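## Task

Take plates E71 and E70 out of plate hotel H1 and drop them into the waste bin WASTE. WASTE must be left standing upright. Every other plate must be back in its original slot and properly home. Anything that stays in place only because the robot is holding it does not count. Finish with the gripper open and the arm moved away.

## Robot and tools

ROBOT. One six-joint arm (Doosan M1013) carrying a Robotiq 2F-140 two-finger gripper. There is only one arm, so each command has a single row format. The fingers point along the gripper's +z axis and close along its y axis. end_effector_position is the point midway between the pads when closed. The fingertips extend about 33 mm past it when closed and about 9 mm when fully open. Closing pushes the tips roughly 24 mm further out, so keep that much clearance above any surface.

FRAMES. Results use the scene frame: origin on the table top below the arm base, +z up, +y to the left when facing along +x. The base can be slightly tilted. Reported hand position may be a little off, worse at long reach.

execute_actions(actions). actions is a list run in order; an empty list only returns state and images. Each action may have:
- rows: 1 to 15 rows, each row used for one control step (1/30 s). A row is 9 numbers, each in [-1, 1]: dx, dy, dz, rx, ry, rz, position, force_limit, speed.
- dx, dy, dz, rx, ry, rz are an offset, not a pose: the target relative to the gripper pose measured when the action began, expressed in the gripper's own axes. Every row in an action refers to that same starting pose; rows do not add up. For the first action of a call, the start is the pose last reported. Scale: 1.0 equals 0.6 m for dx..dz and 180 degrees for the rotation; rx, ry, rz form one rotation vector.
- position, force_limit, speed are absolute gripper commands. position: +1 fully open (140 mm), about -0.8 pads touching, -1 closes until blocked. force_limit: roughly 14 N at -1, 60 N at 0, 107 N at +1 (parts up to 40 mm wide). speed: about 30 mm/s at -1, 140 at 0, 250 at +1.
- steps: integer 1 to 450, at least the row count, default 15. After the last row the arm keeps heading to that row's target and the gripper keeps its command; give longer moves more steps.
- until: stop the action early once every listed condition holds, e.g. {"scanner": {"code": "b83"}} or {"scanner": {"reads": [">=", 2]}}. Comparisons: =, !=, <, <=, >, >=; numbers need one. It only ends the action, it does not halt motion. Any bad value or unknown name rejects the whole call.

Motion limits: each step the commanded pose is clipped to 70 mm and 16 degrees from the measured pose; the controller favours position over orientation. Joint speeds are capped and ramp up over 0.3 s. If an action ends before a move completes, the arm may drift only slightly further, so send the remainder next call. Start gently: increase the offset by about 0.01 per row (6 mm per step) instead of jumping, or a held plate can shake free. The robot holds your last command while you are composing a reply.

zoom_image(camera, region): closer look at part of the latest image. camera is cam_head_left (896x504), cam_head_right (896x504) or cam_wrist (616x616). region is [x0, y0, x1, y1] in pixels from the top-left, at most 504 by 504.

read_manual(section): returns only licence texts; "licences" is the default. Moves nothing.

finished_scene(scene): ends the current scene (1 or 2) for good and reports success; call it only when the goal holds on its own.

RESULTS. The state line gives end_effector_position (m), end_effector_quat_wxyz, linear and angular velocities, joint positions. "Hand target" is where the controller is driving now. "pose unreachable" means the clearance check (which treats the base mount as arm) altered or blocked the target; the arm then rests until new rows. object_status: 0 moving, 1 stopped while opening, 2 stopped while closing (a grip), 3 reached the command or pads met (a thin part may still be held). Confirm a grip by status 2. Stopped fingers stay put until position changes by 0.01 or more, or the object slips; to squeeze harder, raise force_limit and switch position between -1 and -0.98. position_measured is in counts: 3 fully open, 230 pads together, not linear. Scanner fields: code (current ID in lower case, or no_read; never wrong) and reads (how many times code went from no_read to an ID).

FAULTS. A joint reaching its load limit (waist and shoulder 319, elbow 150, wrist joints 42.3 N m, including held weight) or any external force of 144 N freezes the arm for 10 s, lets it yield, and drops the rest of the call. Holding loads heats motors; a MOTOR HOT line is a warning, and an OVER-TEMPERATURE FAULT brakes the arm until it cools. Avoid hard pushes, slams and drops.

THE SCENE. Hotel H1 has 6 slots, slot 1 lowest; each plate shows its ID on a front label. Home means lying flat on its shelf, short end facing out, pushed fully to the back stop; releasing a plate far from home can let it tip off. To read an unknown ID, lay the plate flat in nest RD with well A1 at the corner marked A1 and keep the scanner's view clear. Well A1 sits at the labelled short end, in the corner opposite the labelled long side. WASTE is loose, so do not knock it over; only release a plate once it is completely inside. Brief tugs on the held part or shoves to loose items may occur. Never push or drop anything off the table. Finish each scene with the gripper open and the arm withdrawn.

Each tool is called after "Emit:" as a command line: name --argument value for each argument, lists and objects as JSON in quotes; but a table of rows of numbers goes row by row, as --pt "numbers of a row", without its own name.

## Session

Emit:
execute_actions --actions '[]'

Scene clock: 0.00 s.
end_effector_position=(+0.4337, +0.5778, +0.2393) position_measured=3 object_status=3 end_effector_quat_wxyz=(-0.022, +0.539, +0.564, -0.625) end_effector_velocity=(-0.001, +0.001, -0.001) end_effector_angular_velocity=(+0.000, +0.001, +0.001)
Joint positions: [0.825 1.027 0.964 0.118 2.488 0.823]
Joint velocities: [ 0.001  0.001 -0.     0.001 -0.    -0.   ]
Hand target: +0.434, +0.578, +0.239; -0.022, +0.539, +0.564, -0.625
scanner: code=no_read reads=0
camera_calibration (this result's frames):
cam_wrist: T_world_to_cam=[[0.63066, -0.214967, -0.745692, 0.00608636], [0.65201, -0.374356, 0.659348, -0.216838], [-0.420892, -0.902024, -0.0959307, 0.907461], [0, 0, 0, 1]] pos_world=[0.519485, 0.738685, 0.234564]

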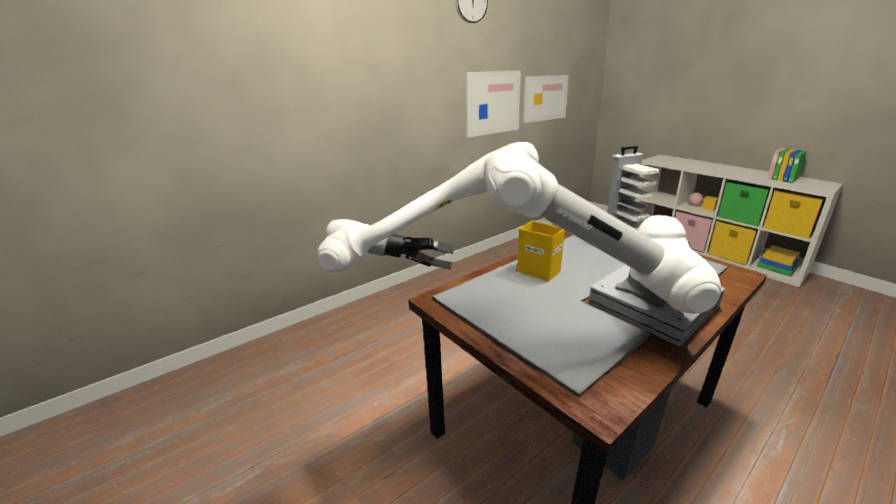

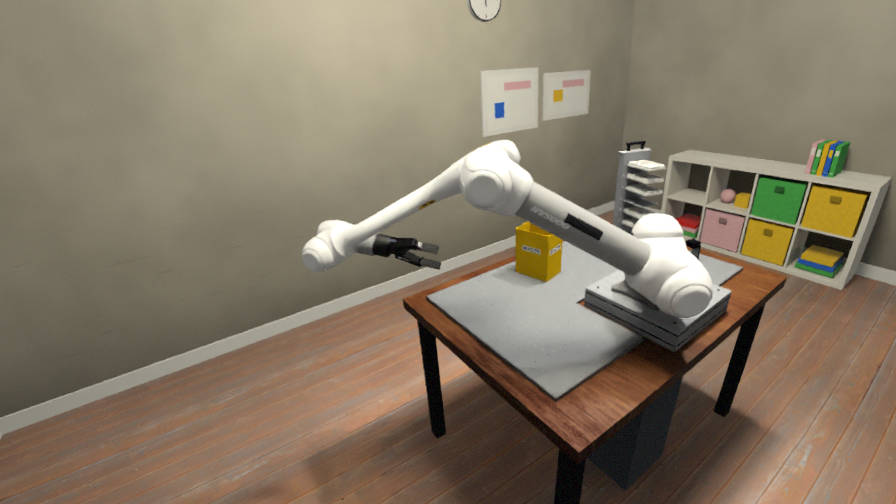

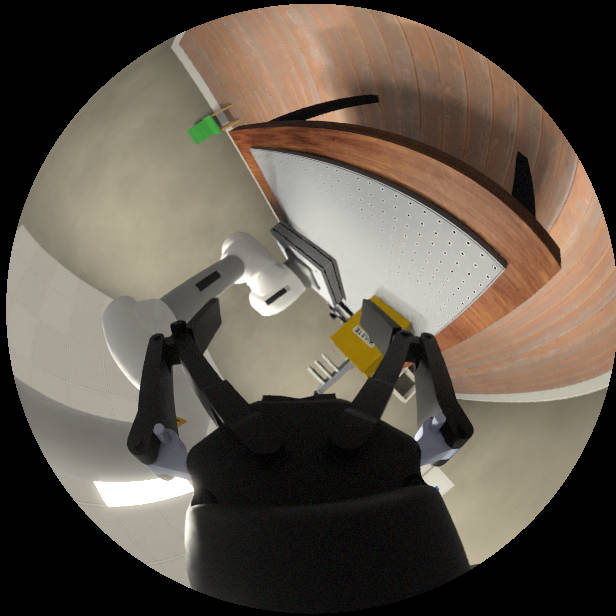

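Emit:
execute_actions --actions '[{"rows":[[-0.378,-0.162,0.292,-0.017,0.473,0.427,0.5,0,0]],"steps":70},{"rows":[[-0.08,0.64,0,0,0,0,0.5,0,0]],"steps":45},{"rows":[[-0.2,0.64,0,0,0,0,0.5,0,0]],"steps":50}]'

Scene clock: 11.00 s.
end_effector_position=(+0.1818, -0.4178, +0.4168) position_measured=66 object_status=3 end_effector_quat_wxyz=(-0.001, +1.000, -0.000, -0.000) end_effector_velocity=(-0.000, -0.000, -0.000) end_effector_angular_velocity=(+0.001, -0.000, -0.002)
Joint positions: [-1.26  -0.134  1.892  0.004  1.403  0.329]
Joint velocities: [-0.001  0.001 -0.     0.     0.     0.001]
Hand target: +0.182, -0.418, +0.417; -0.001, +1.000, -0.000, -0.000
Off the commanded pose: 0.001 m, 0 deg.
scanner: code=no_read reads=0
camera_calibration (this result's frames):
cam_wrist: T_world_to_cam=[[0.083131, -0.988097, 0.129434, -0.505008], [-0.938144, -0.033789, 0.344593, 0.0201881], [-0.336118, -0.150074, -0.929786, 0.566675], [0, 0, 0, 1]] pos_world=[0.251391, -0.413272, 0.585295]

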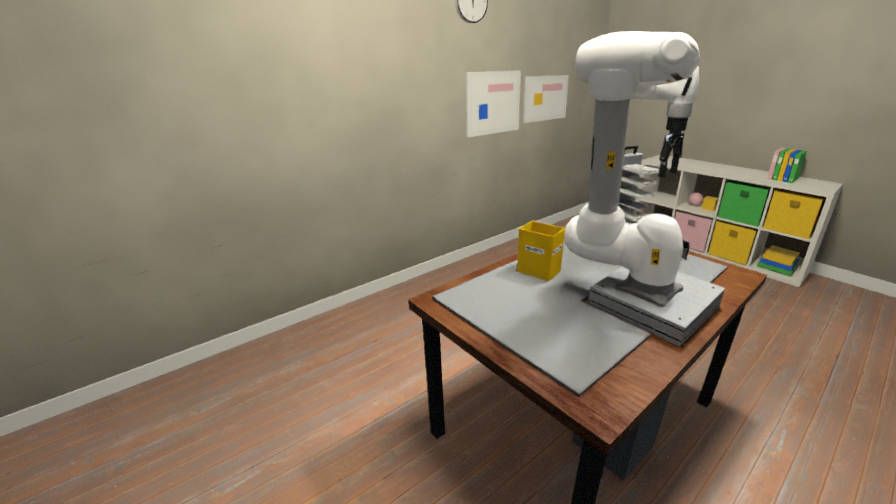

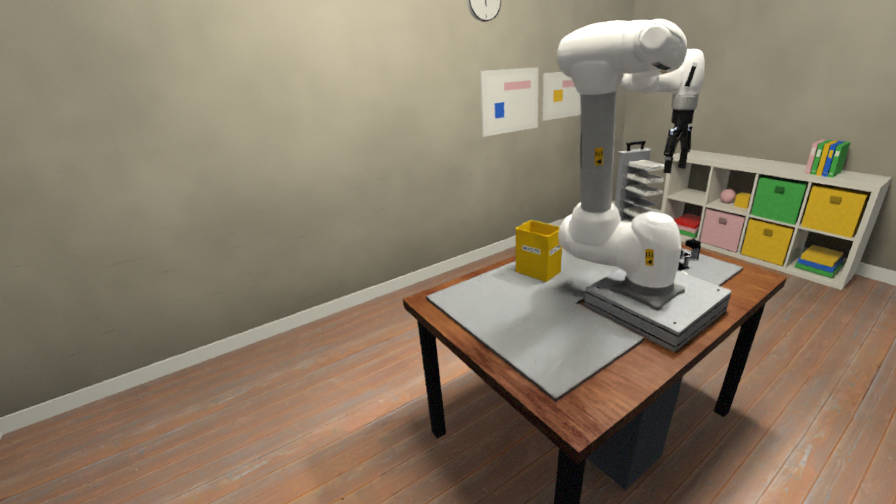

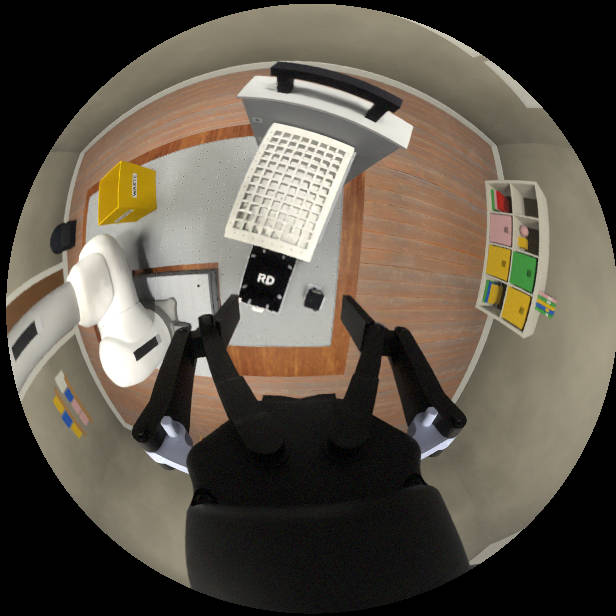

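Emit:
execute_actions --actions '[{"rows":[[-0.095,-0.085,0,0,0,0.0806,0.5,0,0]],"steps":20},{"rows":[[0,0,0.12,0,0.4167,0,0.5,0,0]],"steps":55}]'

Emit:
zoom_image --camera "cam_wrist" --region '[210, 180, 380, 400]'

Scene clock: 22.80 s.
end_effector_position=(+0.1255, -0.3670, +0.3452) position_measured=66 object_status=3 end_effector_quat_wxyz=(+0.076, +0.787, -0.100, +0.604) end_effector_velocity=(-0.001, -0.000, -0.000) end_effector_angular_velocity=(+0.000, -0.000, -0.000)
Joint positions: [-2.251 -0.031  2.463  1.084  1.624 -0.913]
Joint velocities: [-0.001  0.001 -0.    -0.001  0.    -0.001]
Hand target: +0.126, -0.367, +0.345; +0.076, +0.787, -0.100, +0.604
Off the commanded pose: 0.001 m, 0 deg.
scanner: code=no_read reads=0
camera_calibration (this result's frames):
cam_wrist: T_world_to_cam=[[-0.348658, -0.930468, 0.112546, -0.35966], [-0.564399, 0.112571, -0.817791, 0.401823], [0.748259, -0.34865, -0.564404, 0.153675], [0, 0, 0, 1]] pos_world=[-0.013598, -0.326307, 0.45582]

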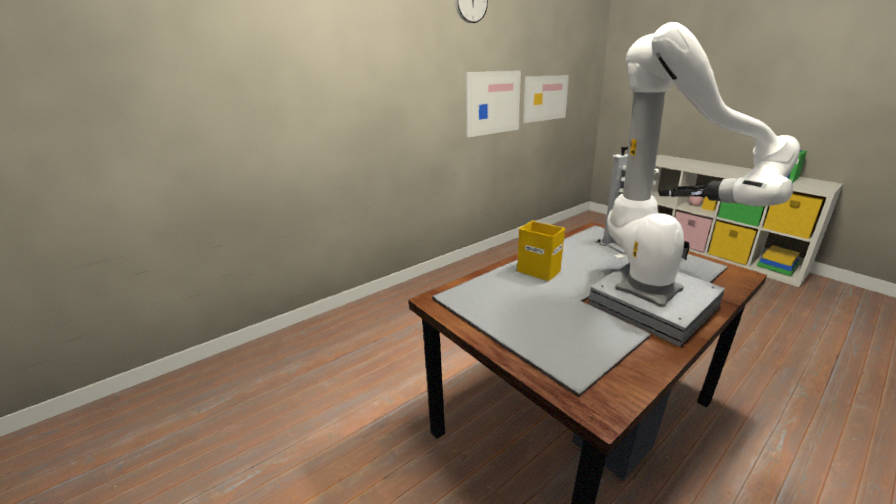

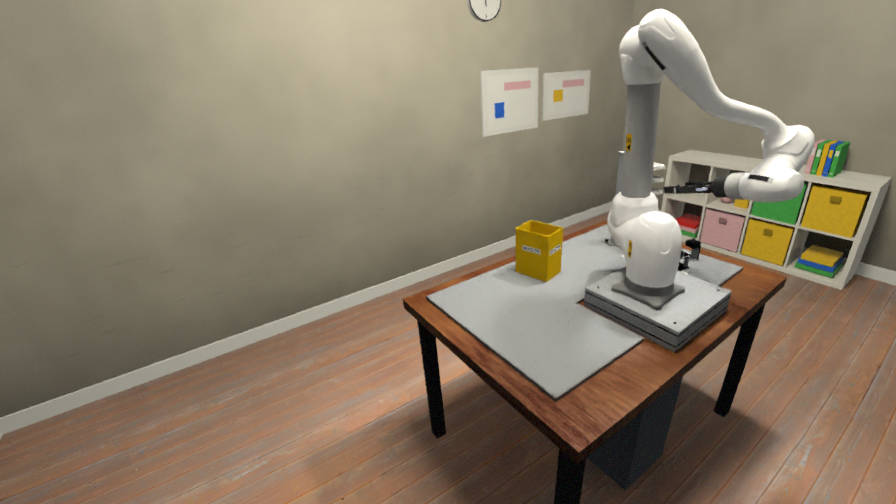

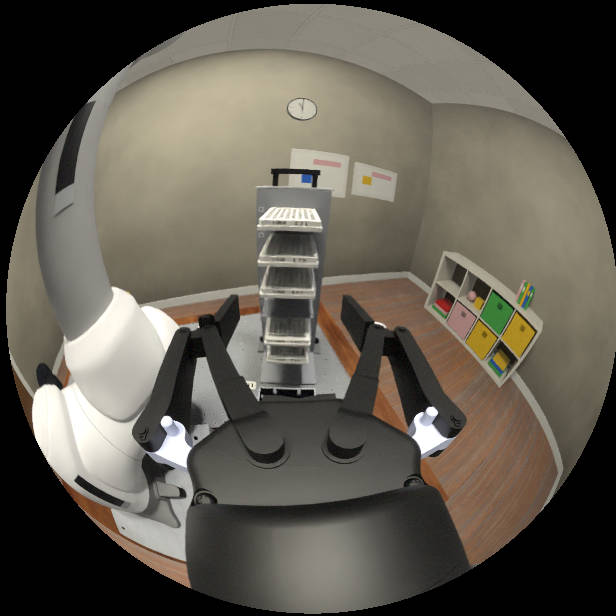

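Region (210, 180, 380, 400) of cam_wrist's 616x616 image, scaled by 2.291, with more detail than that image has; it fills the left 389 columns of this view, and the rest is white.

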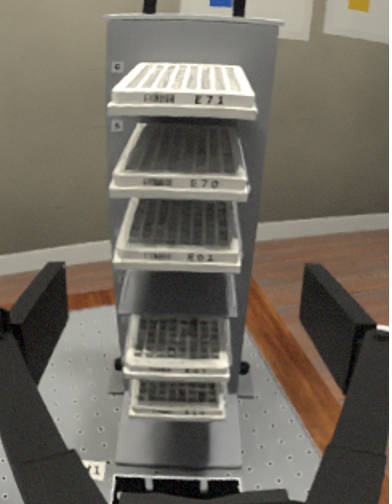

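Emit:
execute_actions --actions '[{"rows":[[0.147,0,0.099,0,0.0556,0,0.6,0,0]],"steps":30}]'

Emit:
zoom_image --camera "cam_head_right" --region '[600, 130, 720, 220]'

Scene clock: 30.83 s.
end_effector_position=(+0.2031, -0.3870, +0.4149) position_measured=53 object_status=3 end_effector_quat_wxyz=(+0.084, +0.731, -0.093, +0.671) end_effector_velocity=(+0.000, +0.000, +0.000) end_effector_angular_velocity=(+0.001, -0.000, +0.001)
Joint positions: [-2.053 -0.079  2.475  1.35   1.647 -0.825]
Joint velocities: [ 0.001 -0.    -0.    -0.     0.     0.002]
Hand target: +0.203, -0.387, +0.415; +0.084, +0.731, -0.093, +0.671
Off the commanded pose: 0.000 m, 0 deg.
scanner: code=no_read reads=0
camera_calibration (this result's frames):
cam_wrist: T_world_to_cam=[[-0.3661, -0.925958, 0.0925916, -0.345544], [-0.418335, 0.0748831, -0.905201, 0.496935], [0.831244, -0.370128, -0.414775, 0.0408067], [0, 0, 0, 1]] pos_world=[0.0474613, -0.342068, 0.498746]

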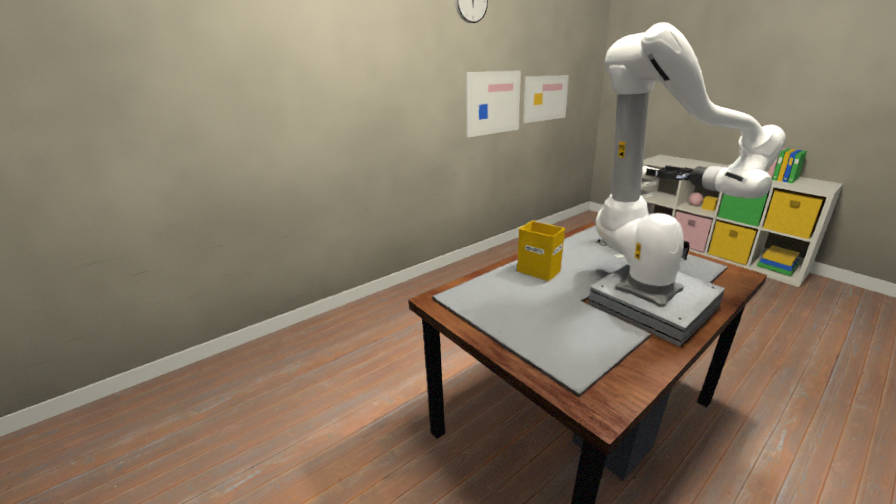

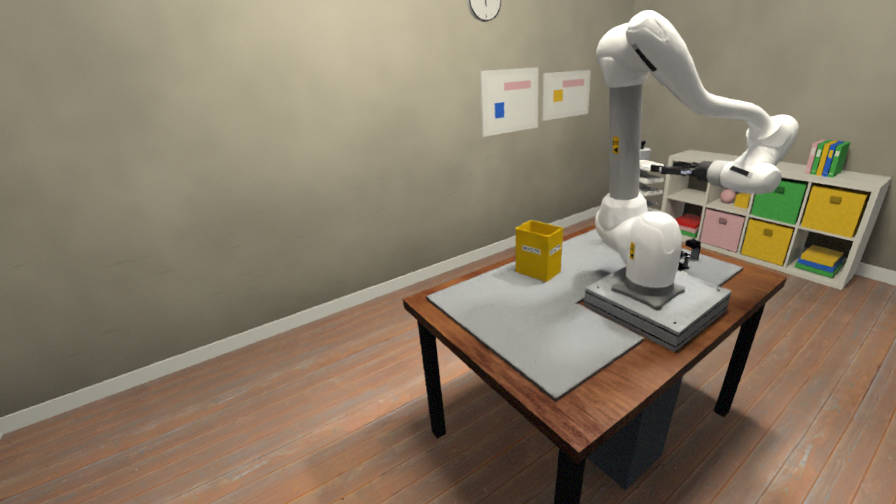

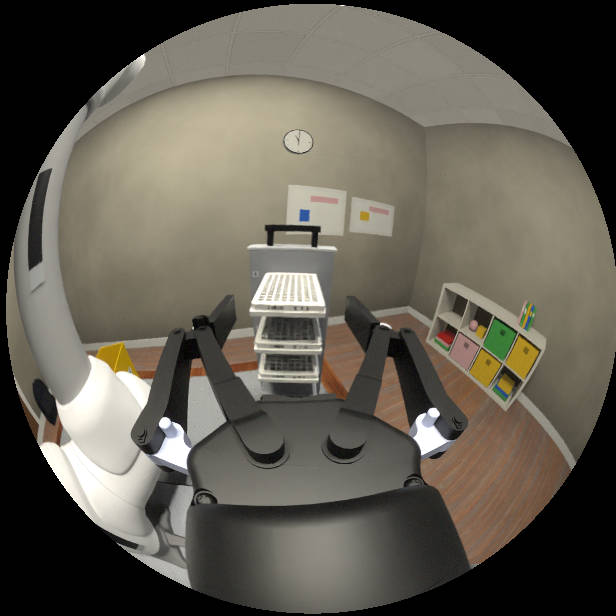

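Region (600, 130, 720, 220) of cam_head_right's 896x504 image, scaled by 4.200, with more detail than that image has; it fills the top 378 rows of this view, and the rest is white.

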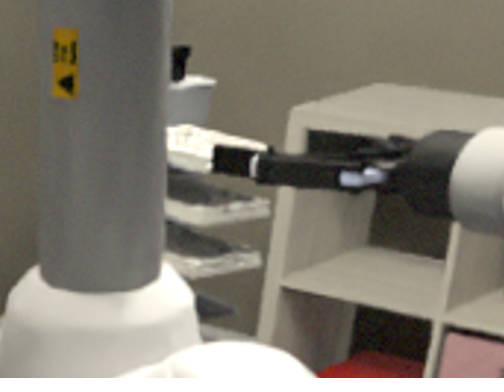

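Emit:
execute_actions --actions '[{"rows":[[0.002,-0.005,0.02,0,0,0,0.6,0,0],[0.004,-0.005,0.04,0,0,0,0.6,0,0],[0.005,-0.005,0.06,0,0,0,0.6,0,0],[0.007,-0.005,0.08,0,0,0,0.6,0,0],[0.009,-0.005,0.1,0,0,0,0.6,0,0],[0.0113,-0.005,0.13,0,0,0,0.6,0,0]],"steps":22},{"rows":[[0,0,0,0,0,0,-1,0,-0.3]],"steps":22}]'

Scene clock: 38.20 s.
end_effector_position=(+0.2795, -0.4038, +0.4150) position_measured=107 object_status=2 end_effector_quat_wxyz=(+0.084, +0.731, -0.093, +0.671) end_effector_velocity=(+0.000, +0.001, +0.000) end_effector_angular_velocity=(-0.001, -0.000, -0.001)
Joint positions: [-1.817 -0.082  2.478  1.524  1.488 -0.805]
Joint velocities: [-0.001 -0.002  0.001  0.001  0.     0.   ]
Hand target: +0.280, -0.404, +0.415; +0.084, +0.731, -0.093, +0.671
Off the commanded pose: 0.000 m, 0 deg.
scanner: code=no_read reads=0
camera_calibration (this result's frames):
cam_wrist: T_world_to_cam=[[-0.366166, -0.925915, 0.0927593, -0.333077], [-0.418286, 0.0747293, -0.905236, 0.530134], [0.83124, -0.370266, -0.414661, -0.0290109], [0, 0, 0, 1]] pos_world=[0.123901, -0.358759, 0.498762]

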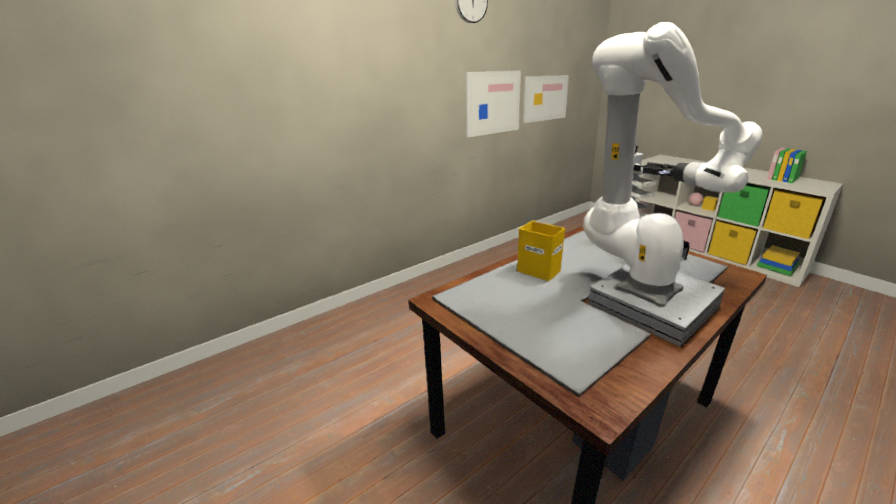

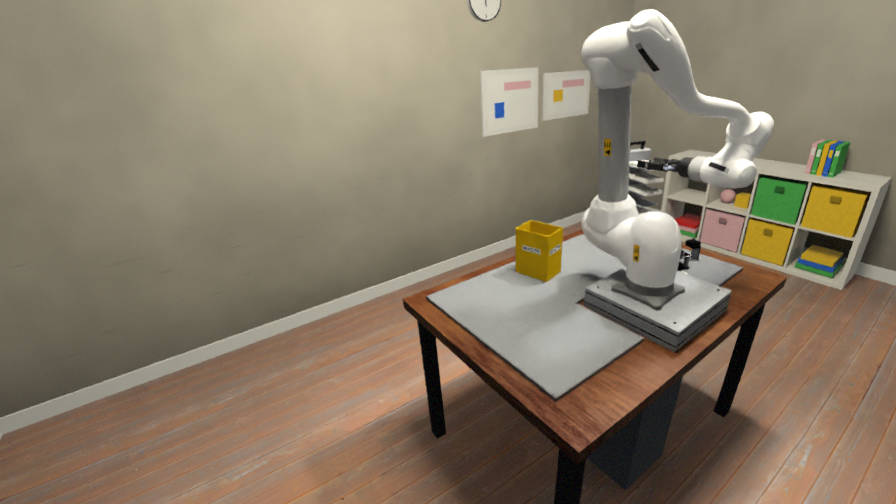

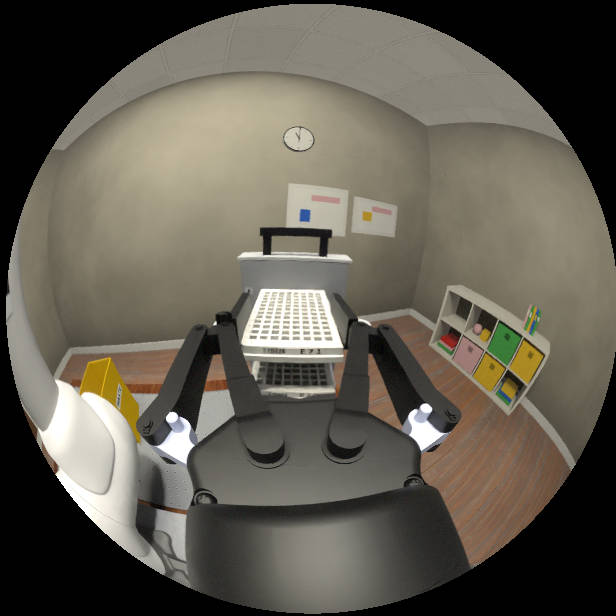

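Emit:
execute_actions --actions '[{"rows":[[0.004,0,0,0,0,0,-1,0,0],[0.008,0,-0.005,0,0,0,-1,0,0],[0.014,0,-0.015,0,0,0,-1,0,0],[0.02,0,-0.03,0,0,0,-1,0,0],[0.03,0,-0.045,0,0,0,-1,0,0],[0.045,0,-0.06,0,0,0,-1,0,0],[0.06,0,-0.075,0,0,0,-1,0,0],[0.08,0,-0.085,0,0,0,-1,0,0],[0.1,0,-0.09,0,0,0,-1,0,0],[0.12,0,-0.09,0,-0.02,0,-1,0,0],[0.145,0,-0.09,0,-0.04,0,-1,0,0],[0.17,0,-0.09,0,-0.07,0,-1,0,0],[0.19,0,-0.09,0,-0.1,0,-1,0,0],[0.21,0,-0.09,0,-0.14,0,-1,0,0],[0.22,0,-0.09,0,-0.472,0,-1,0,0]],"steps":65},{"rows":[[0,-0.02,0,0,0,-0.01,-1,0,0],[0.005,-0.05,0,0,0,-0.03,-1,0,0],[0.01,-0.09,0,0,0,-0.06,-1,0,0],[0.115,-0.753,0.25,0,0,-0.58,-1,0,0]],"steps":60}]'

Scene clock: 52.60 s.
end_effector_position=(+0.4173, +0.0262, +0.4014) position_measured=108 object_status=2 end_effector_quat_wxyz=(-0.000, +0.708, +0.706, +0.000) end_effector_velocity=(+0.000, +0.000, +0.001) end_effector_angular_velocity=(+0.001, -0.002, +0.000)
Joint positions: [-0.065 -0.214  1.971  0.018  1.388 -0.048]
Joint velocities: [-0.    -0.001 -0.     0.001 -0.001 -0.   ]
Hand target: +0.417, +0.026, +0.401; -0.000, +0.708, +0.706, +0.000
Off the commanded pose: 0.001 m, 0 deg.
scanner: code=no_read reads=0
camera_calibration (this result's frames):
cam_wrist: T_world_to_cam=[[0.987981, 0.0810122, 0.131648, -0.490358], [0.0312167, -0.938683, 0.343365, -0.118857], [0.151392, -0.335128, -0.92993, 0.499641], [0, 0, 0, 1]] pos_world=[0.412533, 0.0956002, 0.569997]

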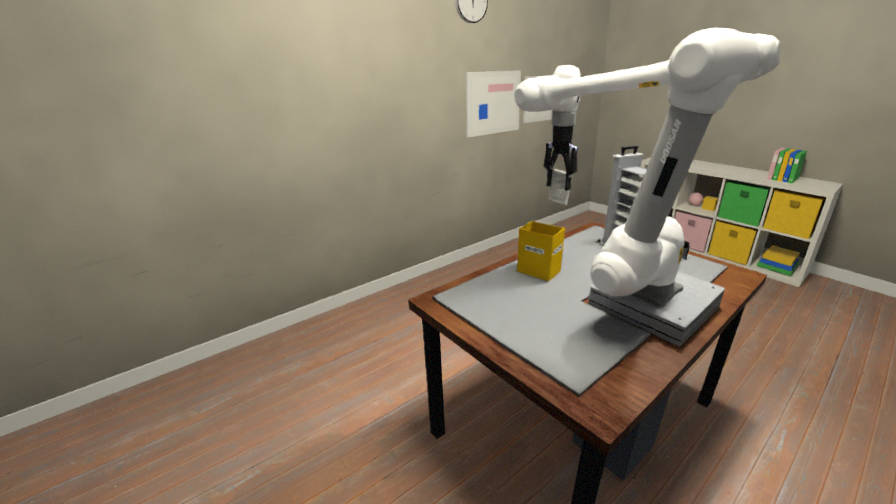

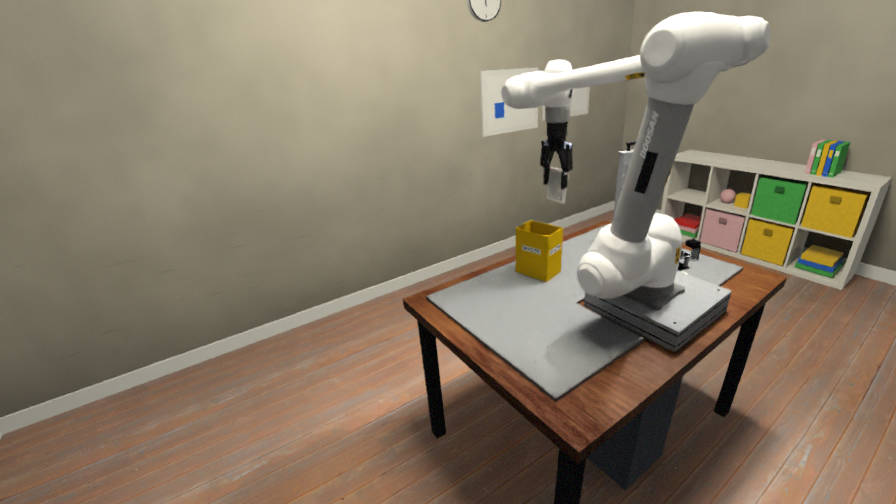

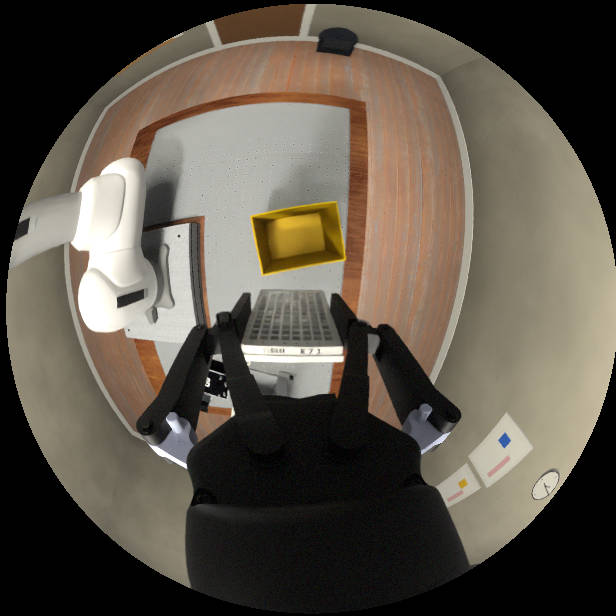

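Emit:
execute_actions --actions '[{"rows":[[0.02,0,0,0,0,-0.01,-1,0,0],[0.05,0.01,0.01,0,0,-0.03,-1,0,0],[0.09,0.015,0.03,0,0,-0.05,-1,0,0],[0.125,0.022,0.06,0,0,-0.067,-1,0,0],[0.125,0.022,0.08,0,0,-0.067,-1,0,0],[0.125,0.022,0.1,0,0,-0.067,-1,0,0],[0.125,0.022,0.12,0,0,-0.067,-1,0,0],[0.125,0.022,0.14,0,0,-0.067,-1,0,0],[0.125,0.022,0.16,0,0,-0.067,-1,0,0],[0.125,0.022,0.18,0,0,-0.067,-1,0,0],[0.125,0.022,0.2,0,0,-0.067,-1,0,0],[0.125,0.022,0.22,0,0,-0.067,-1,0,0],[0.125,0.022,0.245,0,0,-0.067,-1,0,0]],"steps":32}]'

Scene clock: 61.03 s.
end_effector_position=(+0.4308, +0.1012, +0.2545) position_measured=108 object_status=2 end_effector_quat_wxyz=(-0.000, +0.630, +0.777, +0.000) end_effector_velocity=(-0.000, -0.000, +0.001) end_effector_angular_velocity=(-0.000, -0.001, -0.001)
Joint positions: [ 0.114 -0.087  2.144  0.02   1.085 -0.086]
Joint velocities: [-0.    -0.002  0.    -0.001  0.     0.001]
Hand target: +0.431, +0.101, +0.255; -0.000, +0.630, +0.777, +0.000
Off the commanded pose: 0.000 m, 0 deg.
scanner: code=no_read reads=0
camera_calibration (this result's frames):
cam_wrist: T_world_to_cam=[[0.949199, 0.285736, 0.131816, -0.494506], [0.226642, -0.911378, 0.343545, -0.085487], [0.218297, -0.296217, -0.92984, 0.35336], [0, 0, 0, 1]] pos_world=[0.411623, 0.168059, 0.423121]

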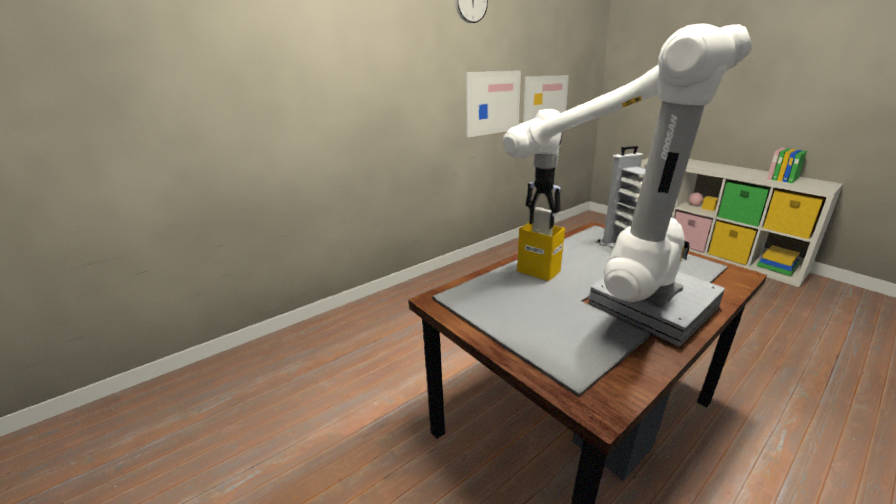

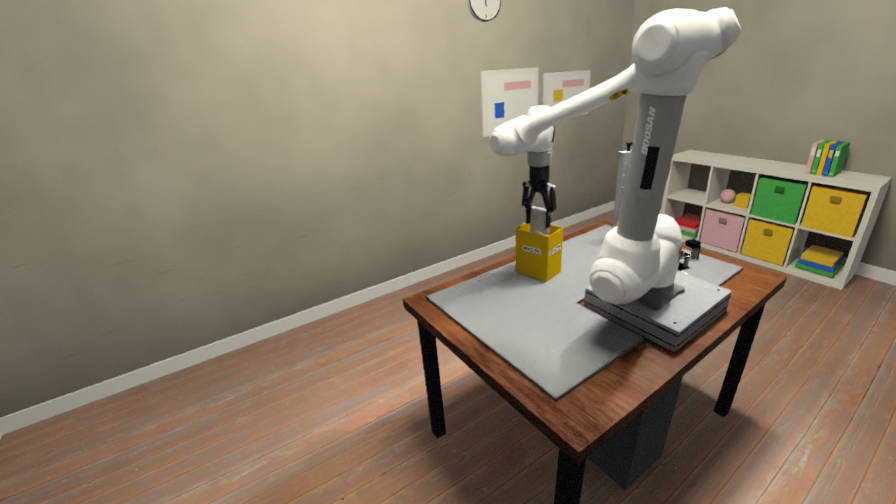

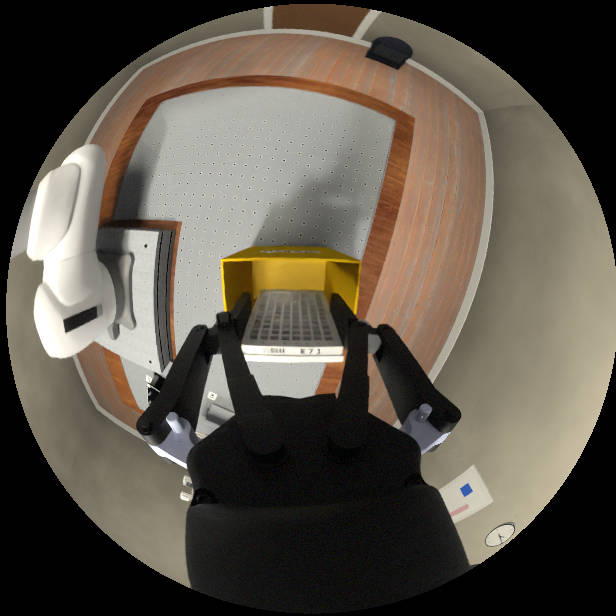

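Emit:
execute_actions --actions '[{"rows":[[0,-0.002,0.01,0,0,0,-1,0,0],[0,-0.002,0.02,0,0,0,-1,0,0],[0,-0.002,0.03,0,0,0,-1,0,0],[0,-0.002,0.04,0,0,0,-1,0,0],[0,-0.002,0.05,0,0,0,-1,0,0],[0,-0.002,0.06,0,0,0,-1,0,0],[0,-0.002,0.07,0,0,0,-1,0,0],[0,-0.002,0.08,0,0,0,-1,0,0],[0,-0.002,0.09,0,0,0,-1,0,0],[0,-0.002,0.1,0,0,0,-1,0,0],[0,-0.002,0.11,0,0,0,-1,0,0],[0,-0.002,0.12,0,0,0,-1,0,0],[0,-0.002,0.13,0,0,0,-1,0,0],[0,-0.002,0.142,0,0,0,-1,0,0]],"steps":26},{"rows":[[0,0,0,0,0,0,0.33,0,-0.5]],"steps":14},{"rows":[[0,0,-0.02,0,0,0,0.33,0,0],[0,0,-0.05,0,0,0,0.33,0,0],[0,0,-0.467,0,0,0,0.33,0,0]],"steps":32},{"rows":[[-0.657,-0.659,0,0,0,0.647,0.6,0,0]],"steps":65},{"rows":[[0,0,0.145,0,0.472,0,0.6,0,0]],"steps":60}]'

Scene clock: 76.67 s.
end_effector_position=(+0.1258, -0.3662, +0.3622) position_measured=53 object_status=3 end_effector_quat_wxyz=(+0.084, +0.731, -0.093, +0.671) end_effector_velocity=(-0.000, -0.000, +0.000) end_effector_angular_velocity=(-0.002, +0.001, -0.001)
Joint positions: [-2.28   0.055  2.494  1.149  1.732 -1.016]
Joint velocities: [-0.    -0.001 -0.     0.    -0.    -0.001]
Hand target: +0.126, -0.366, +0.362; +0.084, +0.731, -0.093, +0.671
Off the commanded pose: 0.001 m, 0 deg.
scanner: code=no_read reads=0
camera_calibration (this result's frames):
cam_wrist: T_world_to_cam=[[-0.366414, -0.925811, 0.0928177, -0.349617], [-0.41818, 0.0747461, -0.905283, 0.415292], [0.831184, -0.370523, -0.414544, 0.0906917], [0, 0, 0, 1]] pos_world=[-0.0298191, -0.321118, 0.446003]

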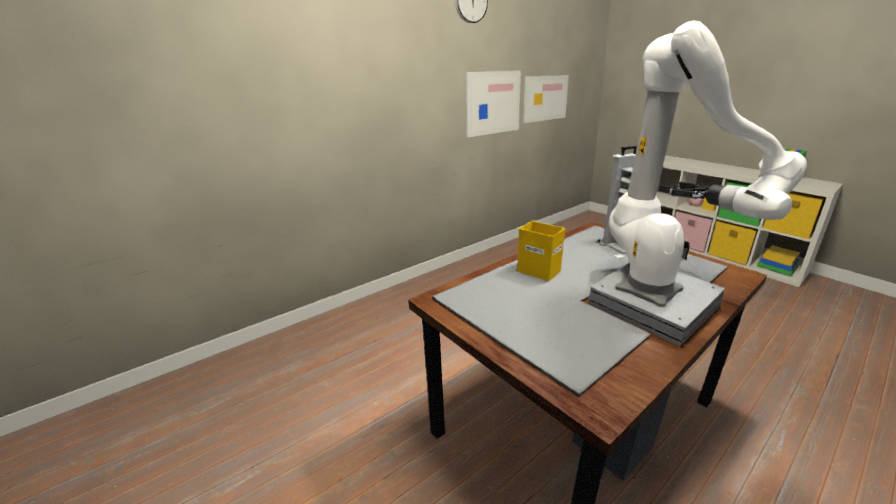

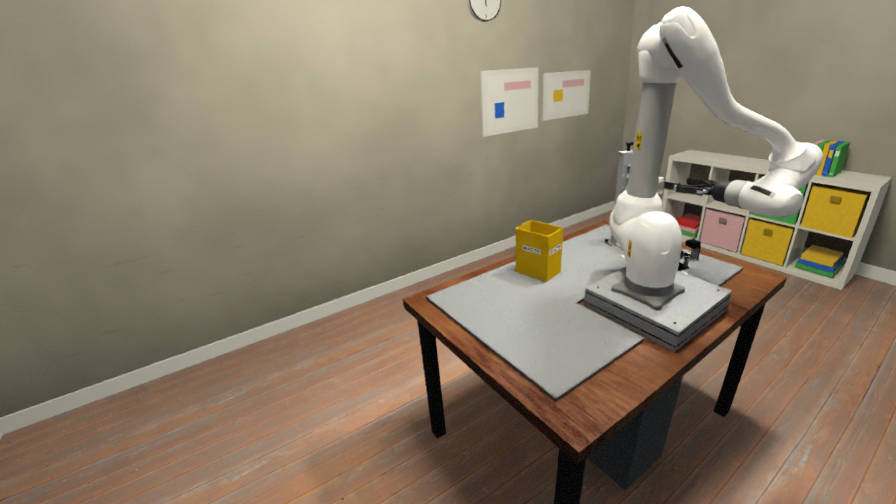

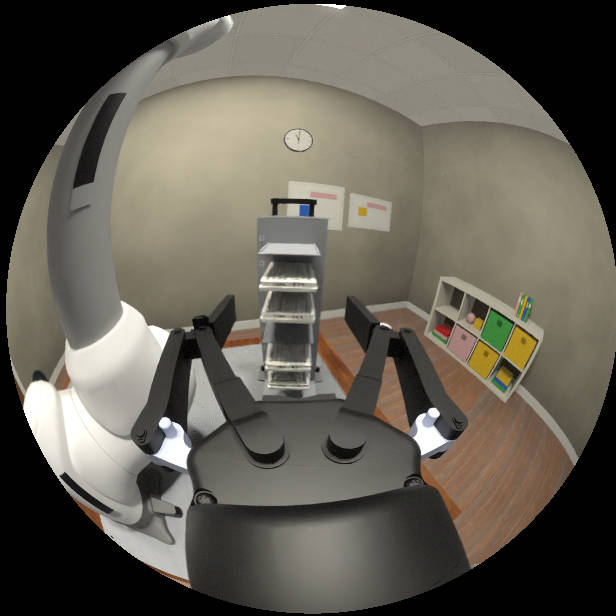

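Emit:
execute_actions --actions '[{"rows":[[0.002,-0.003,0.02,0,0,0,0.6,0,0],[0.003,-0.003,0.045,0,0,0,0.6,0,0],[0.005,-0.003,0.07,0,0,0,0.6,0,0],[0.007,-0.003,0.095,0,0,0,0.6,0,0],[0.009,-0.003,0.12,0,0,0,0.6,0,0],[0.011,-0.003,0.145,0,0,0,0.6,0,0],[0.013,-0.003,0.17,0,0,0,0.6,0,0],[0.015,-0.003,0.195,0,0,0,0.6,0,0],[0.017,-0.003,0.22,0,0,0,0.6,0,0],[0.019,-0.003,0.245,0,0,0,0.6,0,0],[0.021,-0.003,0.263,0,0,0,0.6,0,0]],"steps":30},{"rows":[[0,0,0,0,0,0,-1,0,-0.3]],"steps":22}]'

Scene clock: 83.73 s.
end_effector_position=(+0.2793, -0.4040, +0.3611) position_measured=107 object_status=2 end_effector_quat_wxyz=(+0.084, +0.731, -0.093, +0.671) end_effector_velocity=(+0.001, +0.001, -0.000) end_effector_angular_velocity=(-0.000, -0.001, -0.000)
Joint positions: [-1.818  0.031  2.527  1.537  1.482 -0.968]
Joint velocities: [ 0.001 -0.001  0.002  0.001 -0.    -0.001]
Hand target: +0.279, -0.404, +0.361; +0.084, +0.731, -0.093, +0.671
Off the commanded pose: 0.000 m, 0 deg.
scanner: code=no_read reads=0
camera_calibration (this result's frames):
cam_wrist: T_world_to_cam=[[-0.366432, -0.925781, 0.0930484, -0.328361], [-0.418091, 0.0744895, -0.905346, 0.481218], [0.83122, -0.37065, -0.414356, -0.051542], [0, 0, 0, 1]] pos_world=[0.123714, -0.35894, 0.444866]

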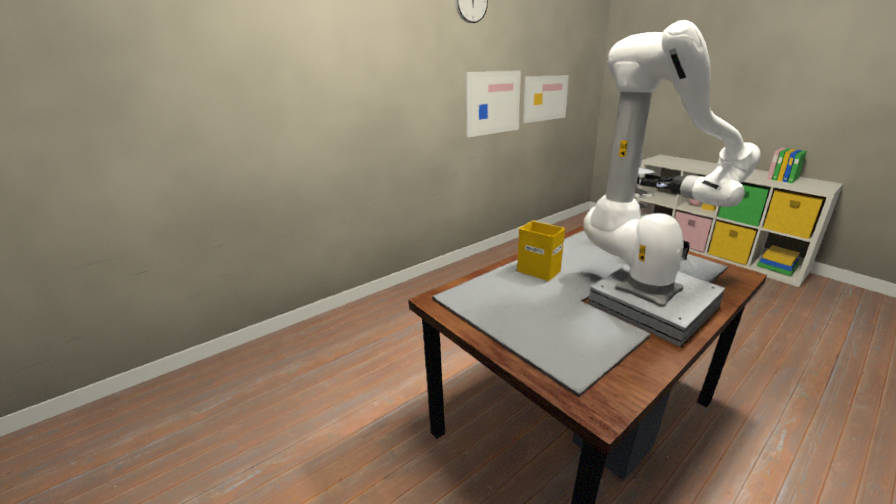

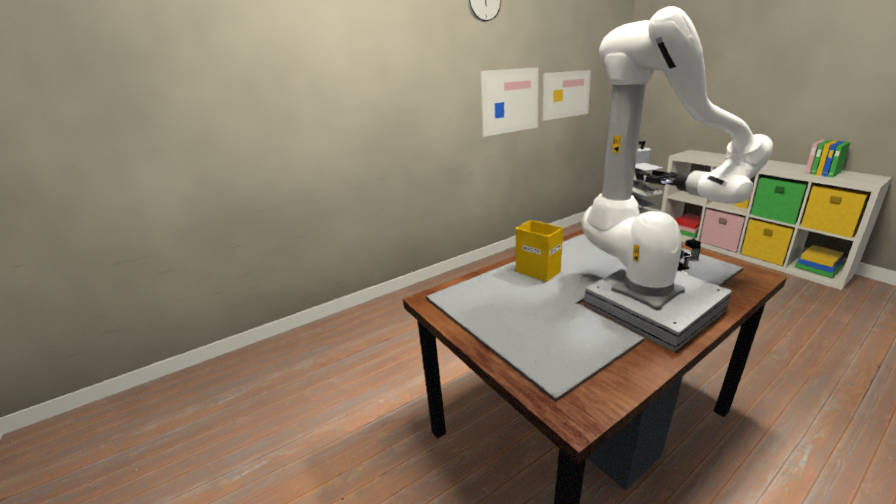

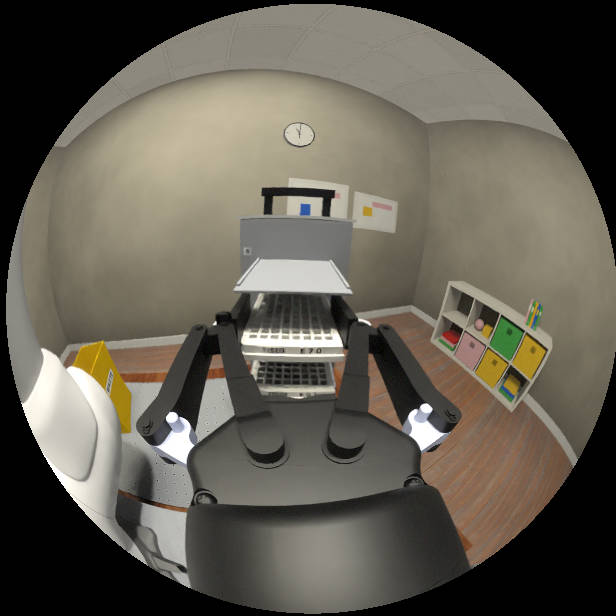

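Emit:
execute_actions --actions '[{"rows":[[0.003,0,0,0,0,0,-1,0,0],[0.006,0,-0.005,0,0,0,-1,0,0],[0.008,0,-0.015,0,0,0,-1,0,0],[0.007,0,-0.03,0,0,0,-1,0,0],[0.006,0,-0.05,0,0,0,-1,0,0],[0.004,0,-0.07,0,0,0,-1,0,0],[0.002,0,-0.09,0,0,0,-1,0,0],[0,0,-0.11,0,0,0,-1,0,0],[-0.001,0,-0.13,0,0,0,-1,0,0],[-0.003,0,-0.15,0,0,0,-1,0,0],[-0.005,0,-0.17,0,0,0,-1,0,0],[-0.007,0,-0.19,0,0,0,-1,0,0],[-0.008,0,-0.21,0,0,0,-1,0,0],[-0.01,0,-0.23,0,0,0,-1,0,0],[-0.011,0,-0.245,0,0,0,-1,0,0]],"steps":34},{"rows":[[0.01,0,0,0,-0.01,0,-1,0,0],[0.03,0,0,0,-0.03,0,-1,0,0],[0.05,0,0,0,-0.05,0,-1,0,0],[0.08,0,-0.01,0,-0.08,0,-1,0,0],[0.11,0,-0.01,0,-0.11,0,-1,0,0],[0.167,0,-0.015,0,-0.472,0,-1,0,0]],"steps":58},{"rows":[[0,-0.02,0,0,0,-0.01,-1,0,0],[0.01,-0.05,0,0,0,-0.03,-1,0,0],[0.02,-0.09,0,0,0,-0.06,-1,0,0],[0.268,-0.89,0.15,0,0,-0.647,-1,0,0]],"steps":68}]'

Scene clock: 95.67 s.
end_effector_position=(+0.4250, +0.1087, +0.3781) position_measured=108 object_status=2 end_effector_quat_wxyz=(-0.000, +0.630, +0.777, +0.000) end_effector_velocity=(+0.001, -0.000, -0.001) end_effector_angular_velocity=(+0.000, +0.002, -0.002)
Joint positions: [ 0.128 -0.174  1.98   0.018  1.336 -0.066]
Joint velocities: [-0.001  0.003 -0.     0.    -0.001  0.001]
Hand target: +0.425, +0.109, +0.378; -0.000, +0.630, +0.777, +0.000
Off the commanded pose: 0.001 m, 0 deg.
scanner: code=no_read reads=0
camera_calibration (this result's frames):
cam_wrist: T_world_to_cam=[[0.949232, 0.285667, 0.131728, -0.507365], [0.226532, -0.911292, 0.343846, -0.119808], [0.218268, -0.296549, -0.929741, 0.471786], [0, 0, 0, 1]] pos_world=[0.405772, 0.175665, 0.546668]

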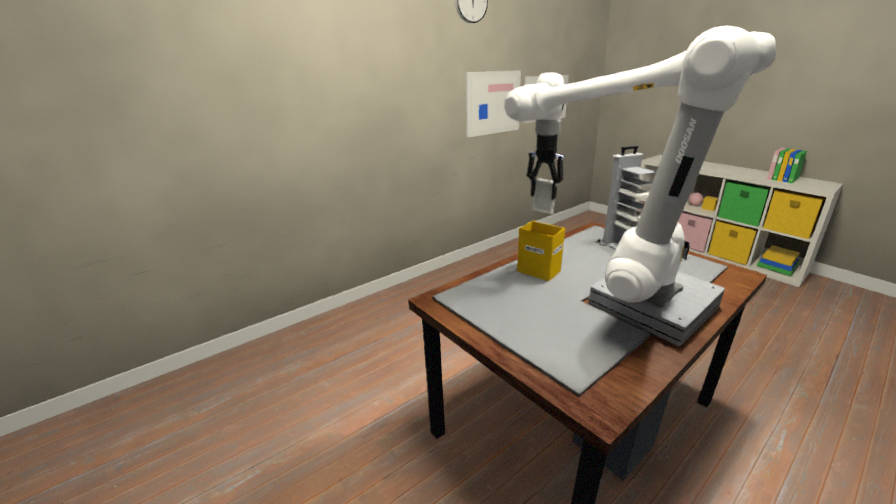

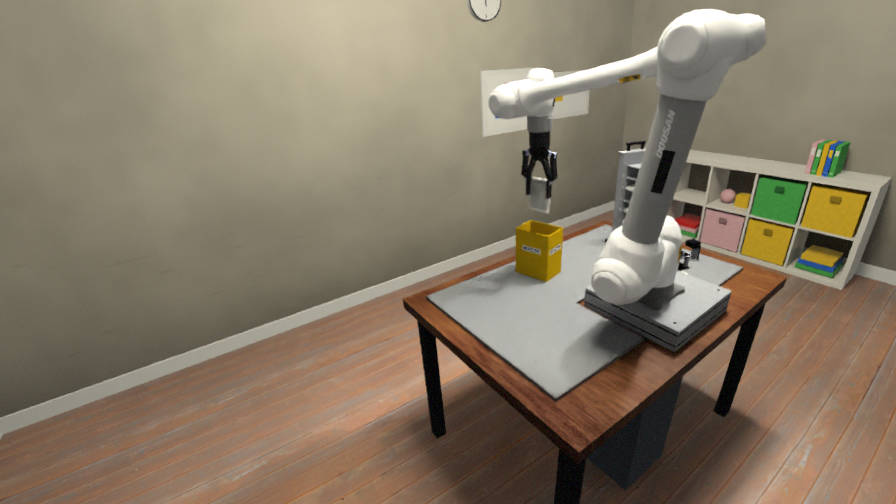

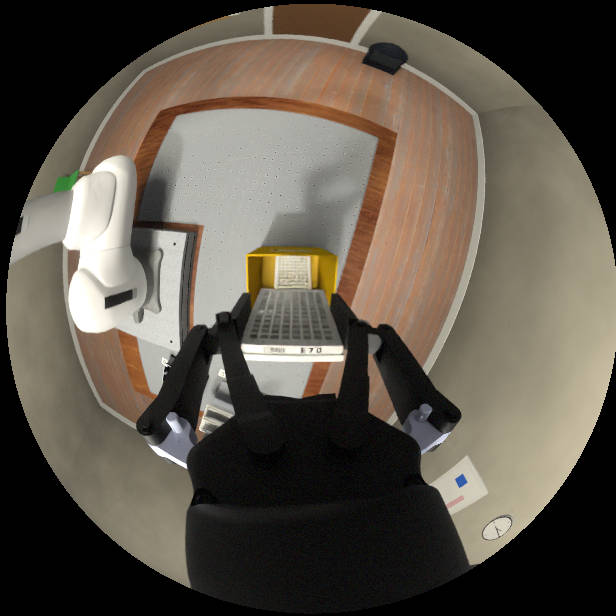

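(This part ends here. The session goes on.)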